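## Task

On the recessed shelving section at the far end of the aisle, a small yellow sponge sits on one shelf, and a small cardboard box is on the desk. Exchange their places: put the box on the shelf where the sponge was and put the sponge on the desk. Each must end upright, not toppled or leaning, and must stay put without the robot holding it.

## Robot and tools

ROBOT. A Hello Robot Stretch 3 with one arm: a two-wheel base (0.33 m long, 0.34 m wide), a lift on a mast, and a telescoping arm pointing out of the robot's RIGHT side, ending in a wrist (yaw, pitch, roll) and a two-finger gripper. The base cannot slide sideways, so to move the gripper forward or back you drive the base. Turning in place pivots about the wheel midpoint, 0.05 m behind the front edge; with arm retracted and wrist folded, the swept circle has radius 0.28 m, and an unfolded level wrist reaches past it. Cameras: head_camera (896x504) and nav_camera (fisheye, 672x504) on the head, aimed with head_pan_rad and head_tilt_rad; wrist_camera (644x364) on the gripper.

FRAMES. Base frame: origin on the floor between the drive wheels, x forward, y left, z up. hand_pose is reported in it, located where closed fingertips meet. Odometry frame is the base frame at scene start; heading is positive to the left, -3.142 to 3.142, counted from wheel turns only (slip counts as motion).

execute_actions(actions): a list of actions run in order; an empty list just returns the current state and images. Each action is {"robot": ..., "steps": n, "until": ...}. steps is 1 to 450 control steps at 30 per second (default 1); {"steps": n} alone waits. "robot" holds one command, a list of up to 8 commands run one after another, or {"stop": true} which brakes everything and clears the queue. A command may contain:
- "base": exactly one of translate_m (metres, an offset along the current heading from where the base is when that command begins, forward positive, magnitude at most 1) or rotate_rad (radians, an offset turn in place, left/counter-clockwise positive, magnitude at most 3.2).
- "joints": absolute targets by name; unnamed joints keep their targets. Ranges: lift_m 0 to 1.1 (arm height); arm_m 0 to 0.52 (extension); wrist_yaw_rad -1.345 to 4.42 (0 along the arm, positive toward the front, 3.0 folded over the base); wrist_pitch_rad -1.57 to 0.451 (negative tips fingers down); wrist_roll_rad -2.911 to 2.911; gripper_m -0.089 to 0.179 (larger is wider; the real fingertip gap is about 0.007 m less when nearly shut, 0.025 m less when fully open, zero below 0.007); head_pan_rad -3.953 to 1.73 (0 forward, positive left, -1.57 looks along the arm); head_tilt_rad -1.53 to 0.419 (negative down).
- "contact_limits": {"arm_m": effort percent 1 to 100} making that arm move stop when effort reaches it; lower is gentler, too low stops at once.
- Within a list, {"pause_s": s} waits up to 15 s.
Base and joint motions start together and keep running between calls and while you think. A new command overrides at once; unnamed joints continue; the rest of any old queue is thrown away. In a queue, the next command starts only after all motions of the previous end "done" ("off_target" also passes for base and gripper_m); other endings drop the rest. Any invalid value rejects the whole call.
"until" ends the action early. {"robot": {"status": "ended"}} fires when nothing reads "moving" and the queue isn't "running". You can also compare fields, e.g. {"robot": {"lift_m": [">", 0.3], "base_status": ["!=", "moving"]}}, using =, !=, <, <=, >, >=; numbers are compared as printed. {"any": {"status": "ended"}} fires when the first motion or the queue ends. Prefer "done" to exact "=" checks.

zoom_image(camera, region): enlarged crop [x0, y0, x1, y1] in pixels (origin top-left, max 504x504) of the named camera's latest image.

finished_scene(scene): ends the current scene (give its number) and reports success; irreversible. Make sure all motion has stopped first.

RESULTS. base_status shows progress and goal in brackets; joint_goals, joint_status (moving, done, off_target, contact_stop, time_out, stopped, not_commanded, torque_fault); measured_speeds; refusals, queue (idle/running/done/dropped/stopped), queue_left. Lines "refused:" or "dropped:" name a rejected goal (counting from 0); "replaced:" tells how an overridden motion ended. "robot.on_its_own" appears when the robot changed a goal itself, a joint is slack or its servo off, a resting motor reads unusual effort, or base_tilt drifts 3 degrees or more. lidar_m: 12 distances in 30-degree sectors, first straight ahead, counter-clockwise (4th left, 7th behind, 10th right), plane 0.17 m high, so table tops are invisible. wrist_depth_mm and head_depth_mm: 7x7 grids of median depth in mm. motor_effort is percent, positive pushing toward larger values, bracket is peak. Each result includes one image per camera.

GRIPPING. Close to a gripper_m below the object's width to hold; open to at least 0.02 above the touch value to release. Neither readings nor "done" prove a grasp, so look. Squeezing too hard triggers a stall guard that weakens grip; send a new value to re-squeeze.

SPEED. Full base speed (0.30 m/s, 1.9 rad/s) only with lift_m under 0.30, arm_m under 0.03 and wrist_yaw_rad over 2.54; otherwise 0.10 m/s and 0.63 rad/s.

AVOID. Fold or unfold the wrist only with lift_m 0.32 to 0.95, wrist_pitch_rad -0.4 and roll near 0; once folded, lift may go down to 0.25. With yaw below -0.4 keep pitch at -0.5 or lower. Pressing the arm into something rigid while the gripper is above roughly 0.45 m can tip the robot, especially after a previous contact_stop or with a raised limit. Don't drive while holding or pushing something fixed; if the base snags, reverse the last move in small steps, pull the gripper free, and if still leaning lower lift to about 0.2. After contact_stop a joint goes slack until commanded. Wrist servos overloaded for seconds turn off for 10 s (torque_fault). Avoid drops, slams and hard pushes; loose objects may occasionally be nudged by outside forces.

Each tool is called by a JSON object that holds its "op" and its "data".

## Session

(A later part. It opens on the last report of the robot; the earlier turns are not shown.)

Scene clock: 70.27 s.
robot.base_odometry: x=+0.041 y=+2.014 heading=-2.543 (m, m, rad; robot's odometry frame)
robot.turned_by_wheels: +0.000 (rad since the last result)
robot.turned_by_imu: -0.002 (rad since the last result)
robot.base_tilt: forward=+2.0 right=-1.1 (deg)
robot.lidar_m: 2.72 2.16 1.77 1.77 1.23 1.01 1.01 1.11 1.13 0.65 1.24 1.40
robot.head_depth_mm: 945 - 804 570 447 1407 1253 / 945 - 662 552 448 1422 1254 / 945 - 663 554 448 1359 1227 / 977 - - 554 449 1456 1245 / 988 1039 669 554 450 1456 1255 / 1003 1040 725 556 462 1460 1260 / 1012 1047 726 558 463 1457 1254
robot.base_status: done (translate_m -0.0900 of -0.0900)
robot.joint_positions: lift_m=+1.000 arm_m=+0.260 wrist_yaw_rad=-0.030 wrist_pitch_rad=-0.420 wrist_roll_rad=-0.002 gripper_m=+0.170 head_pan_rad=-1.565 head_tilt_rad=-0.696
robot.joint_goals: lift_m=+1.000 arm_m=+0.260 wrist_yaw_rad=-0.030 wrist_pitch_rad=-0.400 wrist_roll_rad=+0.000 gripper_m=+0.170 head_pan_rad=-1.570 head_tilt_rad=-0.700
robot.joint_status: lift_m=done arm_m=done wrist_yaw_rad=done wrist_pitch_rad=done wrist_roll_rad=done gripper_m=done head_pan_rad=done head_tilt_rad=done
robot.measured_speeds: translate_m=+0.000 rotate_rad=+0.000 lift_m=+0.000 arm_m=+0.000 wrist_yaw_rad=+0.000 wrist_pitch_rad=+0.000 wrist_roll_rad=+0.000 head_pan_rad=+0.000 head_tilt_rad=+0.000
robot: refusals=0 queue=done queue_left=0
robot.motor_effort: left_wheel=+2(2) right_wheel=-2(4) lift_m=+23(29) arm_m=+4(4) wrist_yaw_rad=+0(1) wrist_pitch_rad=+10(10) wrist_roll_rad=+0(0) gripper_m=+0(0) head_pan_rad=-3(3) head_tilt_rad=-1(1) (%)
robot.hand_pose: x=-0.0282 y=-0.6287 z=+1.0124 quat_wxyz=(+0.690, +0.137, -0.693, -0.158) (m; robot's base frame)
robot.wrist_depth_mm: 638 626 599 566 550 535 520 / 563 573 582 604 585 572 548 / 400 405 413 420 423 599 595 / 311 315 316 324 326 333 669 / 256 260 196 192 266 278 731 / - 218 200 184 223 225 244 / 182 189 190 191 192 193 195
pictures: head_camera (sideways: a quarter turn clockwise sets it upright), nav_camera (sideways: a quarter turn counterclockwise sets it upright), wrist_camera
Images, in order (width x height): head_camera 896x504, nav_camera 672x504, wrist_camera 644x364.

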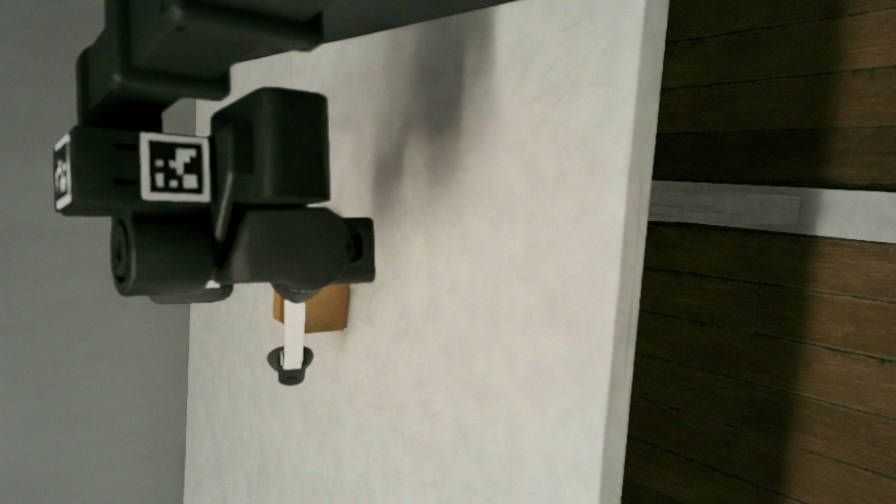

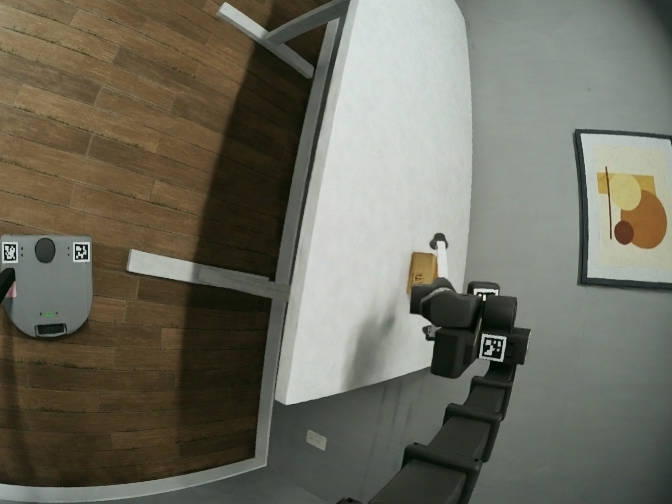

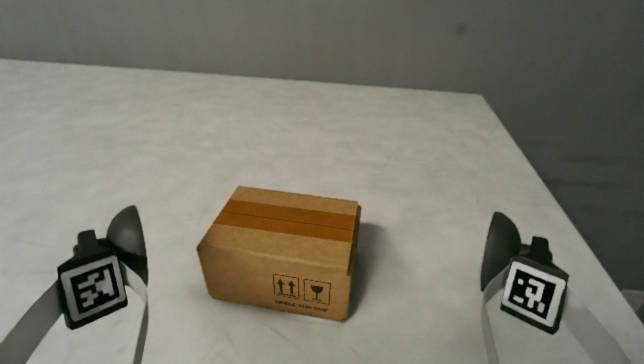

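{"op": "execute_actions", "data": {"actions": [{"robot":[{"base":{"translate_m":0.02},"joints":{"lift_m":0.965}},{"joints":{"arm_m":0.31}}],"steps":400,"until":{"robot":{"status":"ended"}}}]}}

Scene clock: 75.50 s.
robot.base_odometry: x=+0.024 y=+2.003 heading=-2.543 (m, m, rad; robot's odometry frame)
robot.turned_by_wheels: +0.000 (rad since the last result)
robot.turned_by_imu: -0.001 (rad since the last result)
robot.base_tilt: forward=+1.9 right=-1.0 (deg)
robot.lidar_m: 2.69 2.15 1.77 1.76 1.26 1.04 1.03 1.14 1.14 0.65 1.25 1.39
robot.head_depth_mm: 961 1027 - 534 447 1416 1252 / 968 - 687 552 448 1415 1246 / 970 - 651 552 448 1324 1222 / 986 - - 554 449 1456 1251 / 996 1038 676 555 451 1460 1260 / 1000 1040 724 555 462 1452 1263 / 1011 1042 725 557 464 1464 1260
robot.base_status: done (translate_m +0.0200 of +0.0200)
robot.joint_positions: lift_m=+0.965 arm_m=+0.310 wrist_yaw_rad=-0.030 wrist_pitch_rad=-0.420 wrist_roll_rad=-0.002 gripper_m=+0.170 head_pan_rad=-1.565 head_tilt_rad=-0.696
robot.joint_goals: lift_m=+0.965 arm_m=+0.310 wrist_yaw_rad=-0.030 wrist_pitch_rad=-0.400 wrist_roll_rad=+0.000 gripper_m=+0.170 head_pan_rad=-1.570 head_tilt_rad=-0.700
robot.joint_status: lift_m=done arm_m=done wrist_yaw_rad=done wrist_pitch_rad=done wrist_roll_rad=done gripper_m=done head_pan_rad=done head_tilt_rad=done
robot.measured_speeds: translate_m=+0.000 rotate_rad=+0.000 lift_m=+0.000 arm_m=+0.000 wrist_yaw_rad=+0.000 wrist_pitch_rad=+0.000 wrist_roll_rad=+0.000 head_pan_rad=+0.000 head_tilt_rad=+0.000
robot: refusals=0 queue=done queue_left=0
robot.motor_effort: left_wheel=+2(6) right_wheel=-3(4) lift_m=+23(22) arm_m=+4(4) wrist_yaw_rad=-1(1) wrist_pitch_rad=+10(10) wrist_roll_rad=+0(0) gripper_m=-1(0) head_pan_rad=-3(3) head_tilt_rad=-1(1) (%)
robot.hand_pose: x=-0.0282 y=-0.6787 z=+0.9774 quat_wxyz=(+0.690, +0.137, -0.693, -0.158) (m; robot's base frame)
robot.wrist_depth_mm: 583 565 547 537 515 490 481 / 457 468 476 484 492 527 524 / 326 326 334 341 347 353 559 / 252 256 260 263 265 269 272 / 208 209 146 142 154 226 221 / - 177 126 120 124 183 183 / 147 153 146 131 127 157 158
pictures: head_camera (sideways: a quarter turn clockwise sets it upright), nav_camera (sideways: a quarter turn counterclockwise sets it upright), wrist_camera
Images, in order (width x height): head_camera 896x504, nav_camera 672x504, wrist_camera 644x364.

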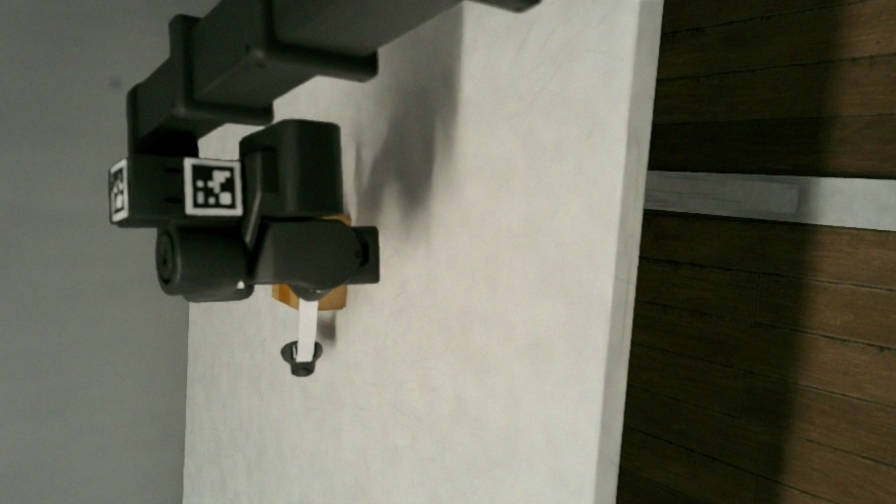

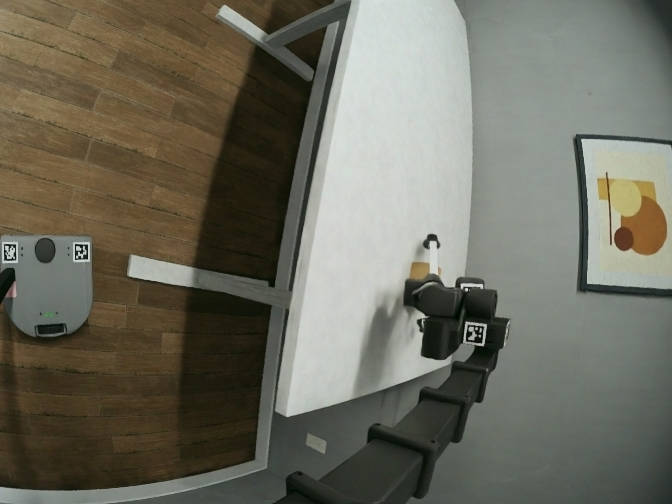

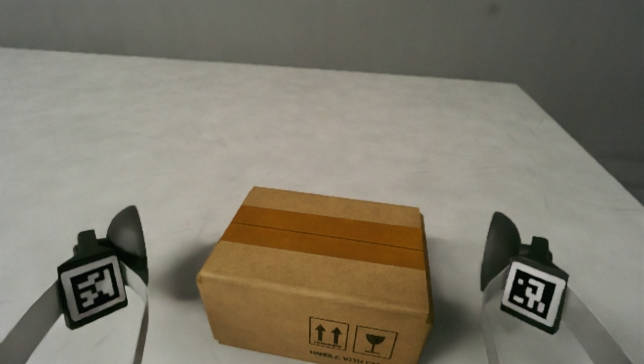

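{"op": "execute_actions", "data": {"actions": [{"robot":[{"joints":{"lift_m":0.952,"arm_m":0.325,"wrist_yaw_rad":-0.06}},{"joints":{"gripper_m":0.03}},{"pause_s":0.5},{"joints":{"lift_m":1.03}}],"steps":400,"until":{"robot":{"status":"ended"}}}]}}

Scene clock: 81.23 s.
robot.base_odometry: x=+0.024 y=+2.003 heading=-2.543 (m, m, rad; robot's odometry frame)
robot.turned_by_wheels: +0.000 (rad since the last result)
robot.turned_by_imu: -0.001 (rad since the last result)
robot.base_tilt: forward=+2.0 right=-1.0 (deg)
robot.lidar_m: 2.69 2.15 1.76 1.76 1.26 1.03 1.03 1.13 1.14 0.65 1.25 1.39
robot.head_depth_mm: - 1075 749 550 448 1415 1252 / - 995 717 552 448 1414 1256 / - - 719 553 448 1321 1218 / - - 691 554 449 1449 1258 / 996 1059 723 556 449 1450 1257 / 1007 1042 727 555 463 1459 1255 / 1012 1042 726 556 463 1463 1260
robot.base_status: done (translate_m +0.0200 of +0.0200)
robot.joint_positions: lift_m=+1.030 arm_m=+0.325 wrist_yaw_rad=-0.062 wrist_pitch_rad=-0.419 wrist_roll_rad=-0.002 gripper_m=+0.041 head_pan_rad=-1.565 head_tilt_rad=-0.696
robot.joint_goals: lift_m=+1.030 arm_m=+0.325 wrist_yaw_rad=-0.060 wrist_pitch_rad=-0.400 wrist_roll_rad=+0.000 gripper_m=+0.041 head_pan_rad=-1.570 head_tilt_rad=-0.700
robot.joint_status: lift_m=done arm_m=done wrist_yaw_rad=done wrist_pitch_rad=done wrist_roll_rad=done gripper_m=done head_pan_rad=done head_tilt_rad=done
robot.measured_speeds: translate_m=+0.000 rotate_rad=+0.000 lift_m=+0.000 arm_m=+0.000 wrist_yaw_rad=+0.000 wrist_pitch_rad=+0.000 wrist_roll_rad=+0.000 head_pan_rad=+0.000 head_tilt_rad=+0.000
robot: refusals=0 queue=done queue_left=0
robot.on_its_own: gripper_m is held at +0.041, not at your +0.030, by its stall guard, which is still easing
robot.motor_effort: left_wheel=+2(2) right_wheel=-3(3) lift_m=+31(32) arm_m=+3(5) wrist_yaw_rad=+1(6) wrist_pitch_rad=+9(10) wrist_roll_rad=+0(0) gripper_m=-15(98) head_pan_rad=-2(3) head_tilt_rad=-1(1) (%)
robot.hand_pose: x=-0.0353 y=-0.6936 z=+1.0423 quat_wxyz=(+0.688, +0.126, -0.695, -0.168) (m; robot's base frame)
robot.wrist_depth_mm: 563 543 537 514 501 489 475 / 609 593 583 558 551 538 513 / 468 473 478 481 501 571 566 / 364 368 373 376 379 385 616 / 294 309 130 127 133 323 680 / 251 - 105 106 107 - 274 / 216 218 115 107 102 226 225
pictures: head_camera (sideways: a quarter turn clockwise sets it upright), nav_camera (sideways: a quarter turn counterclockwise sets it upright), wrist_camera
Images, in order (width x height): head_camera 896x504, nav_camera 672x504, wrist_camera 644x364.

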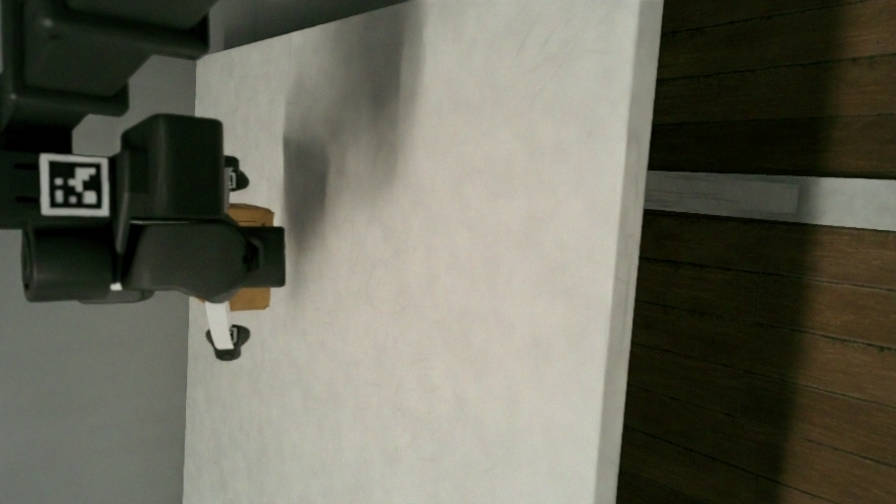

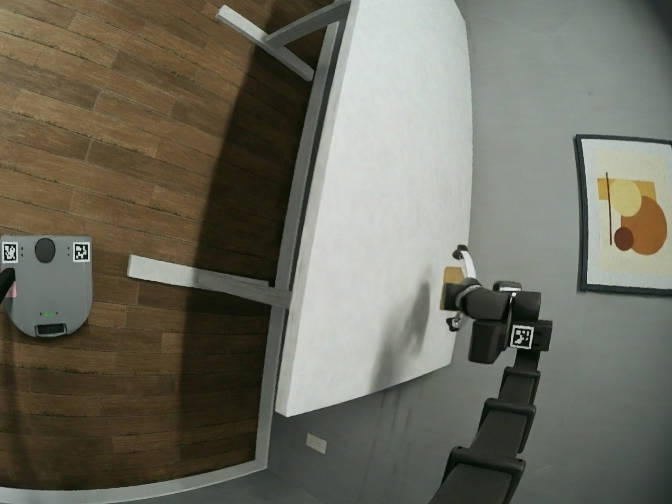

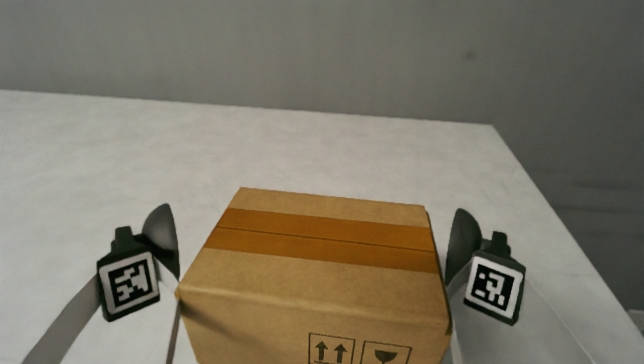

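{"op": "execute_actions", "data": {"actions": [{"robot":[{"joints":{"arm_m":0,"lift_m":1.05}},{"joints":{"wrist_yaw_rad":1.5},"base":{"rotate_rad":0.4}},{"joints":{"lift_m":0.8},"base":{"translate_m":0.15}},{"joints":{"wrist_yaw_rad":2.58}},{"joints":{"lift_m":0.29,"head_pan_rad":0,"head_tilt_rad":-0.4},"base":{"translate_m":0.3}}],"steps":450,"until":{"robot":{"status":"ended"}}},{"steps":200,"until":{"robot":{"status":"ended"}}},{"robot":[{"base":{"rotate_rad":-0.4}},{"base":{"translate_m":0.45}},{"base":{"rotate_rad":1.57}}],"steps":450,"until":{"robot":{"status":"ended"}}}]}}

Scene clock: 108.30 s.
robot.base_odometry: x=-0.591 y=+1.371 heading=-0.974 (m, m, rad; robot's odometry frame)
robot.turned_by_wheels: +1.570 (rad since the last result)
robot.turned_by_imu: +1.553 (rad since the last result)
robot.base_tilt: forward=+1.9 right=-1.1 (deg)
robot.lidar_m: 1.46 1.59 1.85 1.85 1.27 1.46 1.08 1.60 1.90 1.88 2.10 1.47
robot.head_depth_mm: 1986 2149 2024 1854 1781 1723 1521 / 2873 3052 3206 3218 2480 1882 1522 / 2945 3137 3313 3484 2479 1878 1521 / 2954 3149 3293 3242 2369 1895 1527 / 1427 1374 1463 1550 1674 1769 1539 / 1273 1349 1451 1550 1679 1794 1538 / 1282 1369 1460 1566 1698 1821 1542
robot.base_status: done (rotate_rad +1.5699 of +1.5700)
robot.joint_positions: lift_m=+0.290 arm_m=+0.000 wrist_yaw_rad=+2.579 wrist_pitch_rad=-0.419 wrist_roll_rad=-0.002 gripper_m=+0.083 head_pan_rad=-0.007 head_tilt_rad=-0.407
robot.joint_goals: lift_m=+0.290 arm_m=+0.000 wrist_yaw_rad=+2.580 wrist_pitch_rad=-0.400 wrist_roll_rad=+0.000 gripper_m=+0.082 head_pan_rad=+0.000 head_tilt_rad=-0.400
robot.joint_status: lift_m=done arm_m=done wrist_yaw_rad=done wrist_pitch_rad=done wrist_roll_rad=done gripper_m=done head_pan_rad=done head_tilt_rad=done
robot.measured_speeds: translate_m=+0.000 rotate_rad=+0.000 lift_m=+0.000 arm_m=+0.000 wrist_yaw_rad=+0.000 wrist_pitch_rad=+0.000 wrist_roll_rad=+0.000 head_pan_rad=+0.000 head_tilt_rad=+0.000
robot: refusals=0 queue=done queue_left=0
robot.on_its_own: gripper_m is held at +0.082, not at your +0.030, by its stall guard, which is not easing now
robot.motor_effort: left_wheel=-2(8) right_wheel=+2(7) lift_m=+23(31) arm_m=-5(5) wrist_yaw_rad=+1(4) wrist_pitch_rad=+9(10) wrist_roll_rad=+0(0) gripper_m=-21(35) head_pan_rad=+4(49) head_tilt_rad=+3(18) (%)
robot.hand_pose: x=+0.0983 y=+0.0444 z=+0.3025 quat_wxyz=(+0.334, +0.705, -0.050, +0.624) (m; robot's base frame)
robot.wrist_depth_mm: - - - - - - - / - - - - - - - / 945 929 950 962 977 - - / 724 728 728 753 764 796 782 / 588 611 132 127 134 643 625 / 507 - 105 106 107 - 532 / - - 114 107 101 447 447
pictures: head_camera (sideways: a quarter turn clockwise sets it upright), nav_camera (sideways: a quarter turn counterclockwise sets it upright), wrist_camera
Images, in order (width x height): head_camera 896x504, nav_camera 672x504, wrist_camera 644x364.

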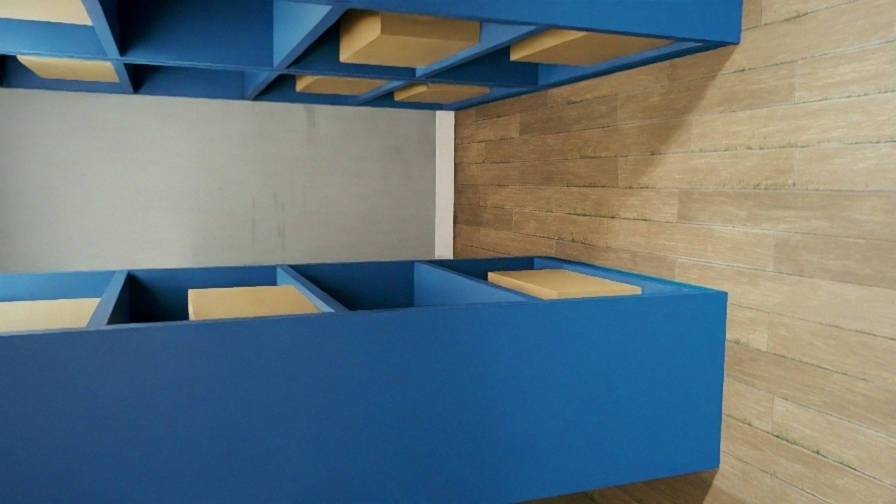

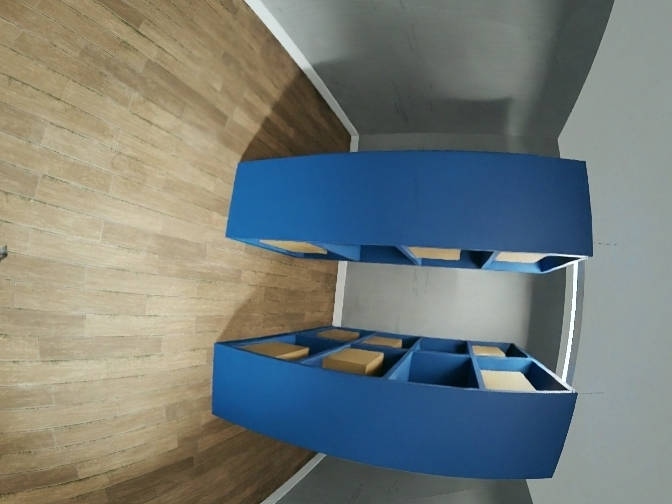

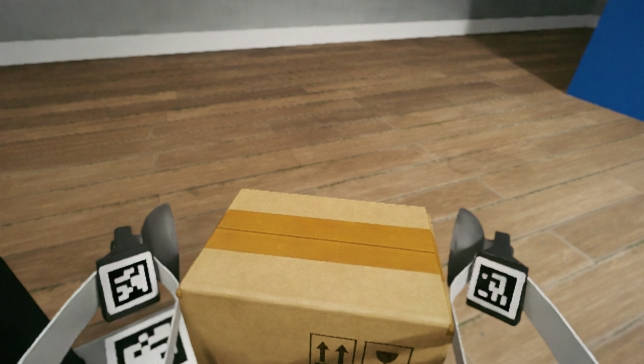

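{"op": "execute_actions", "data": {"actions": [{"robot":[{"base":{"rotate_rad":-0.29}},{"base":{"translate_m":0.8}},{"base":{"rotate_rad":0.25}},{"base":{"translate_m":0.3}}],"steps":450,"until":{"robot":{"status":"ended"}}}]}}

Scene clock: 120.73 s.
robot.base_odometry: x=-0.191 y=+0.354 heading=-1.014 (m, m, rad; robot's odometry frame)
robot.turned_by_wheels: -0.040 (rad since the last result)
robot.turned_by_imu: -0.034 (rad since the last result)
robot.base_tilt: forward=+1.8 right=-1.1 (deg)
robot.lidar_m: 0.86 0.47 0.58 1.89 2.06 2.23 2.12 2.30 1.87 1.86 0.45 0.55
robot.head_depth_mm: 1403 1948 1391 1274 1327 1470 1437 / 1917 2024 2154 2279 2249 1880 1514 / 1946 2064 2191 2370 2466 1899 1518 / 1940 2072 2221 2392 2484 1897 1525 / 1964 2094 2213 2384 2464 1831 1528 / 1939 2046 1217 1304 1378 1267 1248 / 1041 1121 1171 901 1368 1125 932
robot.base_status: done (translate_m +0.3000 of +0.3000)
robot.joint_positions: lift_m=+0.290 arm_m=+0.000 wrist_yaw_rad=+2.579 wrist_pitch_rad=-0.419 wrist_roll_rad=-0.002 gripper_m=+0.083 head_pan_rad=-0.007 head_tilt_rad=-0.407
robot.joint_goals: lift_m=+0.290 arm_m=+0.000 wrist_yaw_rad=+2.580 wrist_pitch_rad=-0.400 wrist_roll_rad=+0.000 gripper_m=+0.082 head_pan_rad=+0.000 head_tilt_rad=-0.400
robot.joint_status: lift_m=done arm_m=done wrist_yaw_rad=done wrist_pitch_rad=done wrist_roll_rad=done gripper_m=done head_pan_rad=done head_tilt_rad=done
robot.measured_speeds: translate_m=+0.000 rotate_rad=+0.000 lift_m=+0.000 arm_m=+0.000 wrist_yaw_rad=+0.000 wrist_pitch_rad=+0.000 wrist_roll_rad=+0.000 head_pan_rad=+0.000 head_tilt_rad=+0.000
robot: refusals=0 queue=done queue_left=0
robot.on_its_own: gripper_m is held at +0.082, not at your +0.030, by its stall guard, which is not easing now
robot.motor_effort: left_wheel=-3(9) right_wheel=+1(5) lift_m=+24(23) arm_m=-4(4) wrist_yaw_rad=+1(1) wrist_pitch_rad=+10(10) wrist_roll_rad=+0(0) gripper_m=-20(20) head_pan_rad=+4(3) head_tilt_rad=+3(2) (%)
robot.hand_pose: x=+0.0983 y=+0.0444 z=+0.3025 quat_wxyz=(+0.334, +0.705, -0.050, +0.624) (m; robot's base frame)
robot.wrist_depth_mm: - - - 666 476 590 626 / - - - 711 517 614 707 / 919 935 977 789 584 683 832 / 711 735 733 701 623 707 763 / 602 606 132 128 134 642 618 / 510 - 105 106 107 - 529 / - - 115 107 101 443 452
pictures: head_camera (sideways: a quarter turn clockwise sets it upright), nav_camera (sideways: a quarter turn counterclockwise sets it upright), wrist_camera
Images, in order (width x height): head_camera 896x504, nav_camera 672x504, wrist_camera 644x364.

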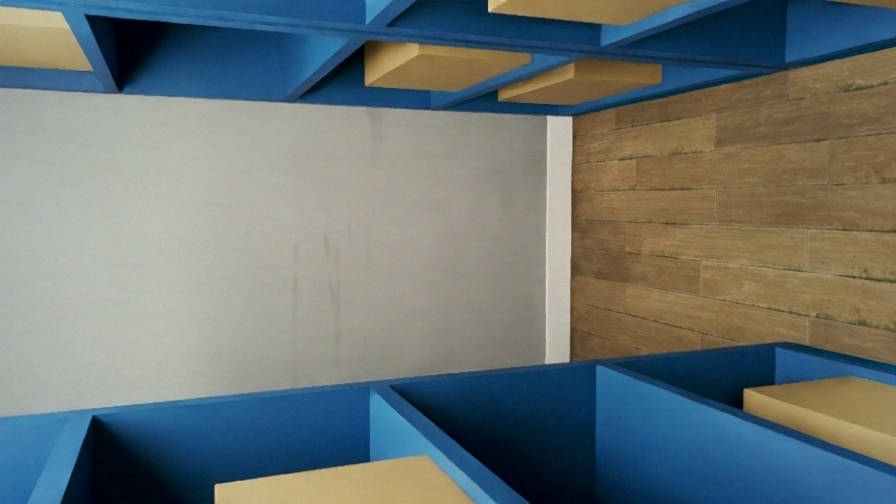

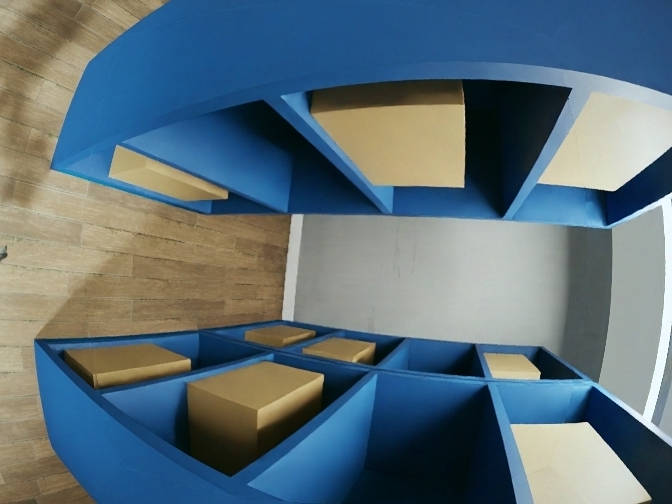

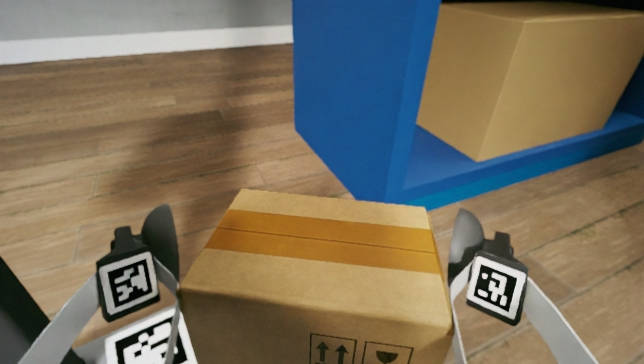

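{"op": "execute_actions", "data": {"actions": [{"robot":[{"base":{"rotate_rad":-0.03}},{"base":{"translate_m":0.7},"joints":{"head_pan_rad":0.9,"head_tilt_rad":-0.2}}],"steps":450,"until":{"robot":{"status":"ended"}}}]}}

{"op": "execute_actions", "data": {"actions": [{"robot":[{"base":{"translate_m":0.7},"joints":{"head_pan_rad":1.3,"head_tilt_rad":-0.4}}],"steps":450,"until":{"robot":{"status":"ended"}}}]}}

Scene clock: 128.03 s.
robot.base_odometry: x=+0.162 y=-0.251 heading=-1.044 (m, m, rad; robot's odometry frame)
robot.turned_by_wheels: -0.030 (rad since the last result)
robot.turned_by_imu: -0.026 (rad since the last result)
robot.base_tilt: forward=+1.8 right=-0.9 (deg)
robot.lidar_m: 1.50 0.33 0.26 0.26 0.39 0.39 2.83 0.48 0.39 0.39 0.42 0.64
robot.head_depth_mm: 312 555 588 605 625 599 453 / 333 604 652 675 697 603 454 / 329 590 732 729 303 312 323 / 325 578 793 790 286 290 297 / 321 565 742 549 - - - / 318 556 697 410 - - - / 315 544 654 384 - - -
robot.base_status: done (translate_m +0.7000 of +0.7000)
robot.joint_positions: lift_m=+0.290 arm_m=+0.000 wrist_yaw_rad=+2.579 wrist_pitch_rad=-0.419 wrist_roll_rad=-0.002 gripper_m=+0.083 head_pan_rad=+0.893 head_tilt_rad=-0.211
robot.joint_goals: lift_m=+0.290 arm_m=+0.000 wrist_yaw_rad=+2.580 wrist_pitch_rad=-0.400 wrist_roll_rad=+0.000 gripper_m=+0.082 head_pan_rad=+0.900 head_tilt_rad=-0.200
robot.joint_status: lift_m=done arm_m=done wrist_yaw_rad=done wrist_pitch_rad=done wrist_roll_rad=done gripper_m=done head_pan_rad=done head_tilt_rad=done
robot.measured_speeds: translate_m=+0.000 rotate_rad=+0.000 lift_m=+0.000 arm_m=+0.000 wrist_yaw_rad=+0.000 wrist_pitch_rad=+0.000 wrist_roll_rad=+0.000 head_pan_rad=+0.000 head_tilt_rad=+0.000
robot: refusals=0 queue=done queue_left=0
robot.on_its_own: gripper_m is held at +0.082, not at your +0.030, by its stall guard, which is not easing now
robot.motor_effort: left_wheel=+0(8) right_wheel=-1(4) lift_m=+23(24) arm_m=-3(4) wrist_yaw_rad=+1(1) wrist_pitch_rad=+9(10) wrist_roll_rad=+0(0) gripper_m=-20(20) head_pan_rad=+4(50) head_tilt_rad=+3(15) (%)
robot.hand_pose: x=+0.0983 y=+0.0444 z=+0.3025 quat_wxyz=(+0.334, +0.705, -0.050, +0.624) (m; robot's base frame)
robot.wrist_depth_mm: 403 413 430 446 596 483 - / 259 277 307 347 404 518 - / 265 295 332 382 613 580 - / 287 317 357 420 580 685 770 / 314 333 131 127 134 633 623 / 385 - 105 106 107 - 528 / - - 114 107 101 446 453
pictures: head_camera (sideways: a quarter turn clockwise sets it upright), nav_camera (sideways: a quarter turn counterclockwise sets it upright), wrist_camera
Images, in order (width x height): head_camera 896x504, nav_camera 672x504, wrist_camera 644x364.

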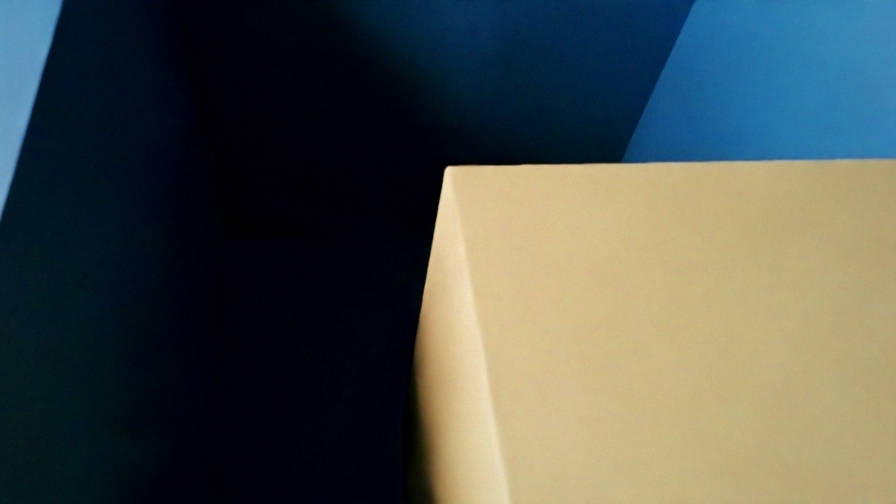

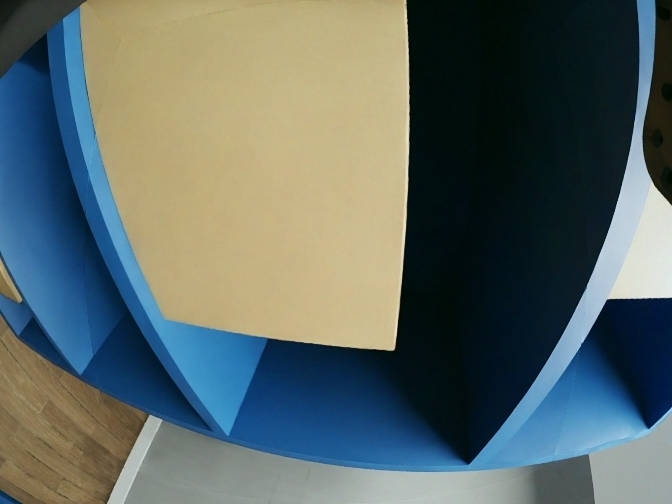

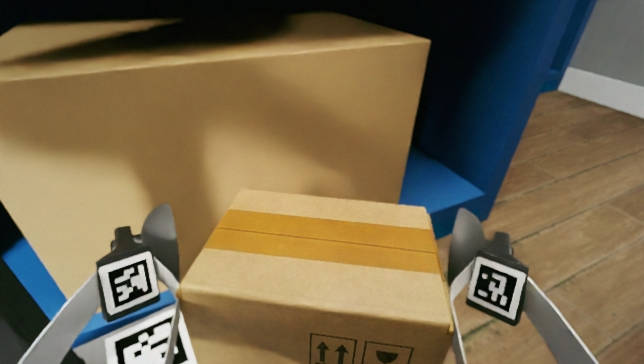

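Scene clock: 132.10 s.
robot.base_odometry: x=+0.514 y=-0.856 heading=-1.042 (m, m, rad; robot's odometry frame)
robot.turned_by_wheels: +0.002 (rad since the last result)
robot.turned_by_imu: +0.019 (rad since the last result)
robot.base_tilt: forward=+1.9 right=-1.0 (deg)
robot.lidar_m: 0.82 0.79 0.63 0.33 0.22 0.39 3.50 0.68 0.46 0.56 0.53 0.79
robot.head_depth_mm: 821 1052 1121 743 1291 1111 921 / 803 1027 1098 818 1269 1110 896 / 787 1008 1073 880 1230 1115 901 / 770 984 1052 885 1207 1121 902 / 757 965 1026 892 700 1125 906 / 745 948 1004 899 671 1090 887 / 733 914 872 730 628 671 727
robot.base_status: done (translate_m +0.6999 of +0.7000)
robot.joint_positions: lift_m=+0.290 arm_m=+0.000 wrist_yaw_rad=+2.580 wrist_pitch_rad=-0.422 wrist_roll_rad=-0.002 gripper_m=+0.083 head_pan_rad=+1.294 head_tilt_rad=-0.398
robot.joint_goals: lift_m=+0.290 arm_m=+0.000 wrist_yaw_rad=+2.580 wrist_pitch_rad=-0.400 wrist_roll_rad=+0.000 gripper_m=+0.082 head_pan_rad=+1.300 head_tilt_rad=-0.400
robot.joint_status: lift_m=done arm_m=done wrist_yaw_rad=done wrist_pitch_rad=done wrist_roll_rad=done gripper_m=done head_pan_rad=done head_tilt_rad=done
robot.measured_speeds: translate_m=+0.000 rotate_rad=+0.000 lift_m=+0.000 arm_m=+0.000 wrist_yaw_rad=+0.000 wrist_pitch_rad=+0.000 wrist_roll_rad=+0.000 head_pan_rad=+0.000 head_tilt_rad=+0.000
robot: refusals=0 queue=done queue_left=0
robot.on_its_own: gripper_m is held at +0.082, not at your +0.030, by its stall guard, which is not easing now; left_wheel is at rest, and its effort (+36) is outside its rest range (-18 to +18); right_wheel is at rest, and its effort (-22) is outside its rest range (-18 to +18)
robot.motor_effort: left_wheel=+36(64) right_wheel=-22(27) lift_m=+25(26) arm_m=-2(4) wrist_yaw_rad=+0(1) wrist_pitch_rad=+11(12) wrist_roll_rad=+0(0) gripper_m=-20(21) head_pan_rad=+2(28) head_tilt_rad=-1(13) (%)
robot.hand_pose: x=+0.0981 y=+0.0443 z=+0.3019 quat_wxyz=(+0.334, +0.705, -0.049, +0.624) (m; robot's base frame)
robot.wrist_depth_mm: 508 875 612 687 949 809 637 / 528 934 669 744 - 816 660 / 471 727 714 805 919 845 671 / 443 675 716 746 761 773 662 / 418 591 132 127 134 642 625 / 373 - 105 106 107 - 521 / - - 114 107 101 445 448
pictures: head_camera (sideways: a quarter turn clockwise sets it upright), nav_camera (sideways: a quarter turn counterclockwise sets it upright), wrist_camera
Images, in order (width x height): head_camera 896x504, nav_camera 672x504, wrist_camera 644x364.

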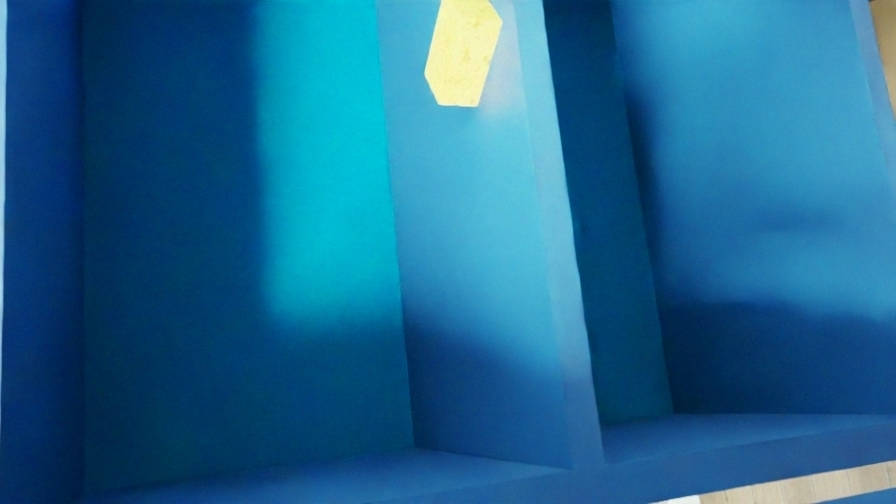

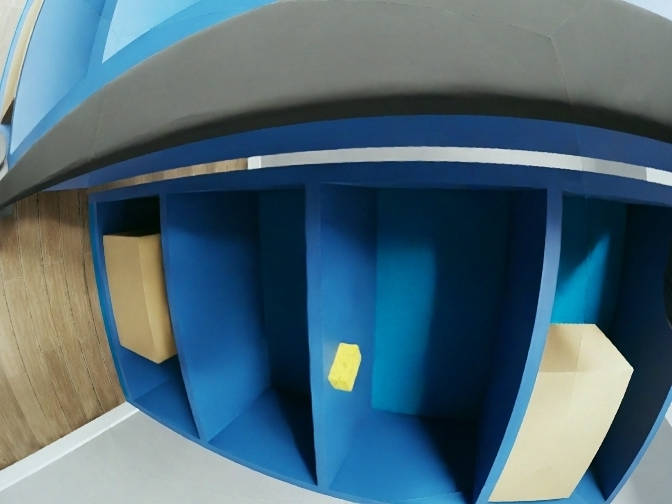

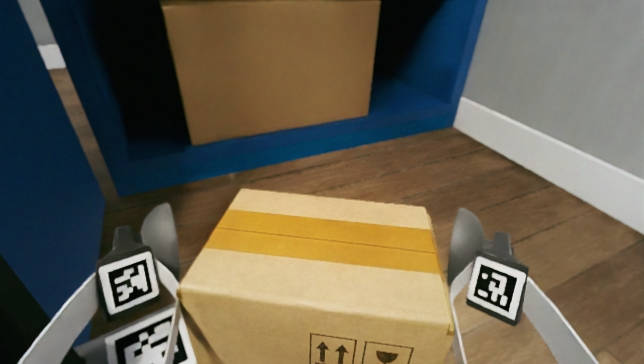

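{"op": "execute_actions", "data": {"actions": [{"robot":[{"base":{"rotate_rad":-0.03}},{"base":{"translate_m":0.32},"joints":{"head_pan_rad":-1.3,"head_tilt_rad":-0.5}},{"base":{"rotate_rad":3.14}}],"steps":450,"until":{"robot":{"status":"ended"}}}]}}

Scene clock: 141.37 s.
robot.base_odometry: x=+0.667 y=-1.137 heading=+2.068 (m, m, rad; robot's odometry frame)
robot.turned_by_wheels: +3.110 (rad since the last result)
robot.turned_by_imu: +3.089 (rad since the last result)
robot.base_tilt: forward=+2.0 right=-1.1 (deg)
robot.lidar_m: 0.94 0.63 0.52 0.51 0.55 0.51 0.50 0.54 0.60 0.59 0.57 0.46
robot.head_depth_mm: 845 901 951 661 1133 1001 827 / 866 930 984 689 1174 1002 850 / 891 960 1006 693 1203 1004 873 / 920 986 1027 698 1229 1007 898 / 809 848 886 741 1000 981 1063 / 667 694 720 709 796 882 962 / 566 601 649 702 760 797 838
robot.base_status: done (rotate_rad +3.1399 of +3.1400)
robot.joint_positions: lift_m=+0.290 arm_m=+0.000 wrist_yaw_rad=+2.580 wrist_pitch_rad=-0.422 wrist_roll_rad=-0.002 gripper_m=+0.083 head_pan_rad=-1.293 head_tilt_rad=-0.496
robot.joint_goals: lift_m=+0.290 arm_m=+0.000 wrist_yaw_rad=+2.580 wrist_pitch_rad=-0.400 wrist_roll_rad=+0.000 gripper_m=+0.082 head_pan_rad=-1.300 head_tilt_rad=-0.500
robot.joint_status: lift_m=done arm_m=done wrist_yaw_rad=done wrist_pitch_rad=done wrist_roll_rad=done gripper_m=done head_pan_rad=done head_tilt_rad=done
robot.measured_speeds: translate_m=+0.000 rotate_rad=+0.000 lift_m=+0.000 arm_m=+0.000 wrist_yaw_rad=+0.000 wrist_pitch_rad=+0.000 wrist_roll_rad=+0.000 head_pan_rad=+0.000 head_tilt_rad=+0.000
robot: refusals=0 queue=done queue_left=0
robot.on_its_own: gripper_m is held at +0.082, not at your +0.030, by its stall guard, which is not easing now
robot.motor_effort: left_wheel=-2(47) right_wheel=+0(26) lift_m=+26(26) arm_m=-3(2) wrist_yaw_rad=+1(1) wrist_pitch_rad=+11(11) wrist_roll_rad=+0(0) gripper_m=-20(20) head_pan_rad=-4(47) head_tilt_rad=-2(9) (%)
robot.hand_pose: x=+0.0981 y=+0.0443 z=+0.3019 quat_wxyz=(+0.334, +0.705, -0.049, +0.624) (m; robot's base frame)
robot.wrist_depth_mm: 438 478 906 687 906 812 911 / 447 494 966 746 982 905 - / 484 527 771 733 842 924 - / 509 569 641 699 747 759 764 / 528 580 131 127 134 645 620 / 515 - 105 106 107 - 527 / - - 115 107 101 447 445
pictures: head_camera (sideways: a quarter turn clockwise sets it upright), nav_camera (sideways: a quarter turn counterclockwise sets it upright), wrist_camera
Images, in order (width x height): head_camera 896x504, nav_camera 672x504, wrist_camera 644x364.

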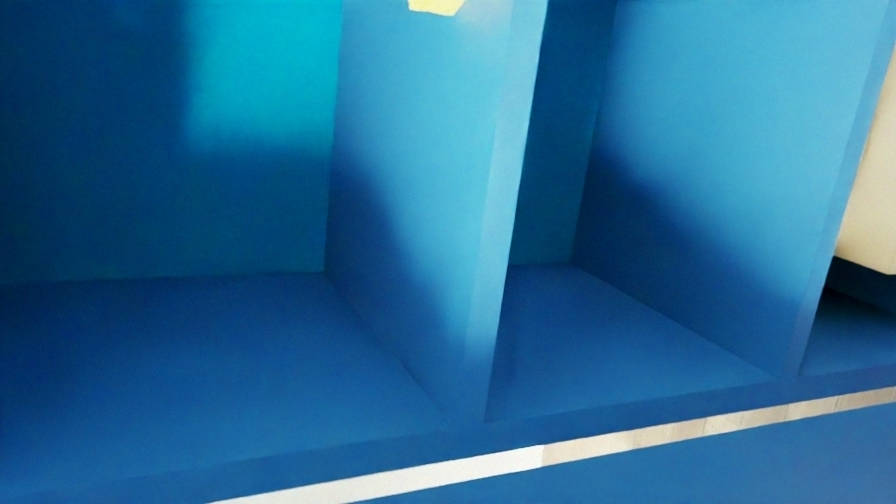

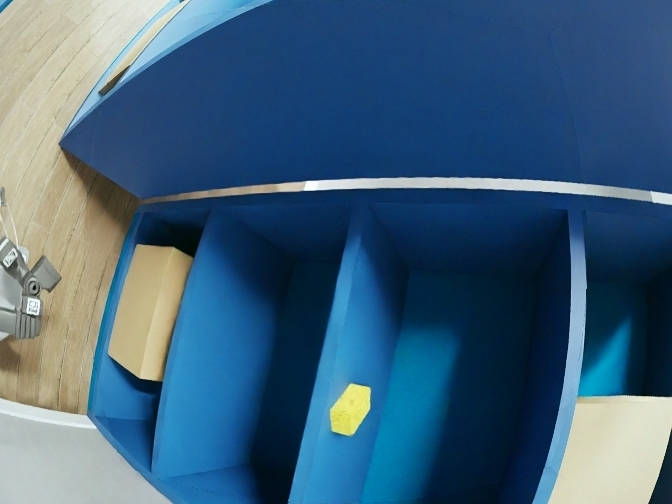

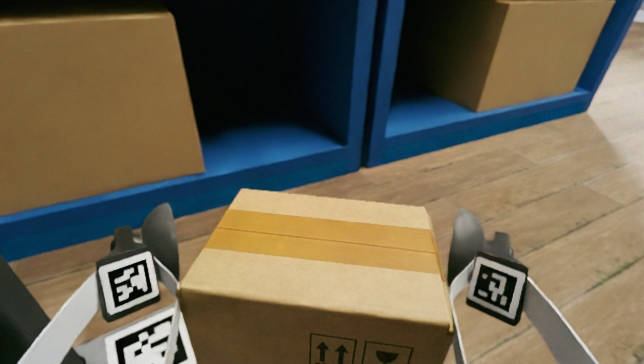

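{"op": "execute_actions", "data": {"actions": [{"robot":[{"joints":{"lift_m":0.9,"head_pan_rad":-1.57}},{"joints":{"wrist_yaw_rad":1.5,"lift_m":1.1}},{"joints":{"wrist_yaw_rad":0}}],"steps":450,"until":{"robot":{"status":"ended"}}}]}}

Scene clock: 158.50 s.
robot.base_odometry: x=+0.667 y=-1.137 heading=+2.068 (m, m, rad; robot's odometry frame)
robot.turned_by_wheels: +0.000 (rad since the last result)
robot.turned_by_imu: -0.003 (rad since the last result)
robot.base_tilt: forward=+1.8 right=-1.2 (deg)
robot.lidar_m: 0.94 0.63 0.52 0.51 0.55 0.51 0.50 0.54 0.60 0.59 0.57 0.46
robot.head_depth_mm: - - - - - - - / - - - - - - - / - - - - - - 964 / 854 - - 330 - 1006 876 / 874 942 997 701 1189 1012 878 / 878 949 1000 742 1213 1013 881 / 883 950 994 708 1060 987 880
robot.base_status: done (rotate_rad +3.1399 of +3.1400)
robot.joint_positions: lift_m=+1.100 arm_m=+0.000 wrist_yaw_rad=+0.002 wrist_pitch_rad=-0.422 wrist_roll_rad=-0.002 gripper_m=+0.083 head_pan_rad=-1.563 head_tilt_rad=-0.496
robot.joint_goals: lift_m=+1.100 arm_m=+0.000 wrist_yaw_rad=+0.000 wrist_pitch_rad=-0.400 wrist_roll_rad=+0.000 gripper_m=+0.082 head_pan_rad=-1.570 head_tilt_rad=-0.500
robot.joint_status: lift_m=done arm_m=done wrist_yaw_rad=done wrist_pitch_rad=done wrist_roll_rad=done gripper_m=done head_pan_rad=done head_tilt_rad=done
robot.measured_speeds: translate_m=+0.000 rotate_rad=+0.000 lift_m=+0.000 arm_m=+0.000 wrist_yaw_rad=+0.000 wrist_pitch_rad=+0.000 wrist_roll_rad=+0.000 head_pan_rad=+0.000 head_tilt_rad=+0.000
robot: refusals=0 queue=done queue_left=0
robot.on_its_own: gripper_m is held at +0.082, not at your +0.030, by its stall guard, which is not easing now
robot.motor_effort: left_wheel=-3(3) right_wheel=+1(0) lift_m=+31(30) arm_m=-3(3) wrist_yaw_rad=-2(2) wrist_pitch_rad=+11(11) wrist_roll_rad=+0(0) gripper_m=-21(21) head_pan_rad=-3(27) head_tilt_rad=-2(2) (%)
robot.hand_pose: x=-0.0211 y=-0.3691 z=+1.1117 quat_wxyz=(+0.692, +0.149, -0.690, -0.148) (m; robot's base frame)
robot.wrist_depth_mm: 411 566 733 713 680 670 645 / 399 568 751 760 734 718 610 / 424 510 538 551 534 574 550 / 444 442 427 425 415 439 447 / 479 555 131 127 134 401 396 / 494 - 105 106 107 - 582 / 479 668 114 107 101 729 543
pictures: head_camera (sideways: a quarter turn clockwise sets it upright), nav_camera (sideways: a quarter turn counterclockwise sets it upright), wrist_camera
Images, in order (width x height): head_camera 896x504, nav_camera 672x504, wrist_camera 644x364.

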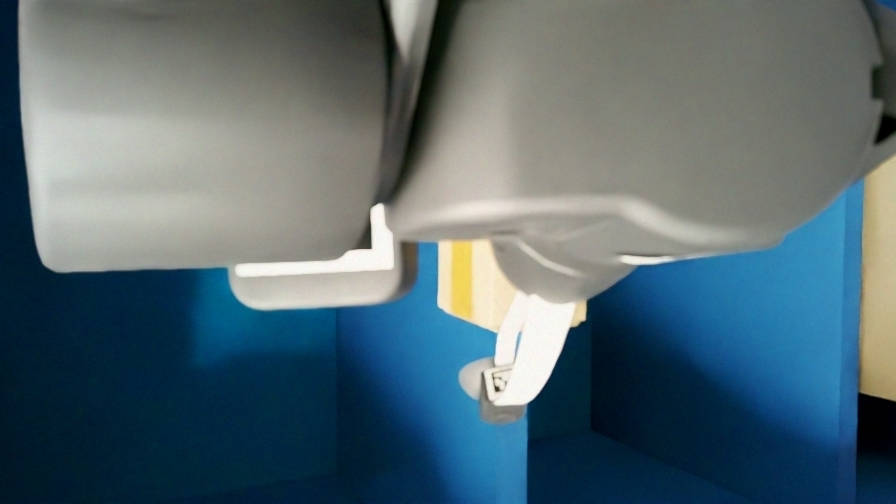

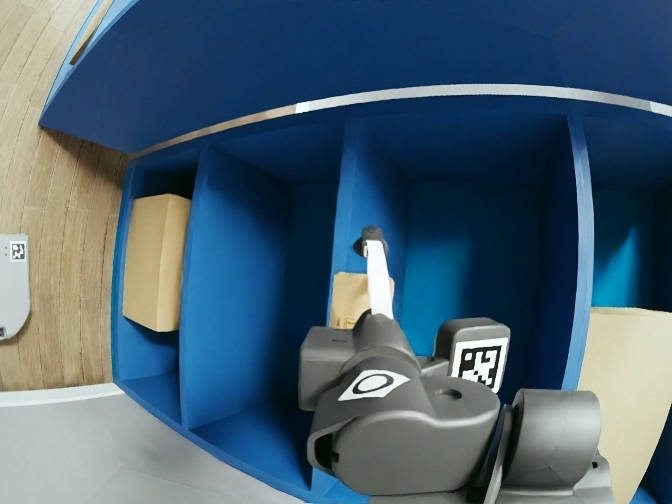

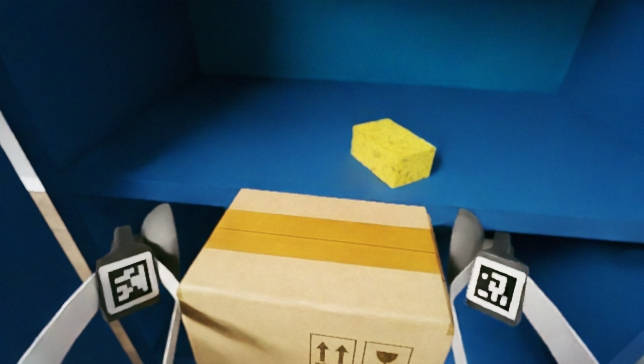

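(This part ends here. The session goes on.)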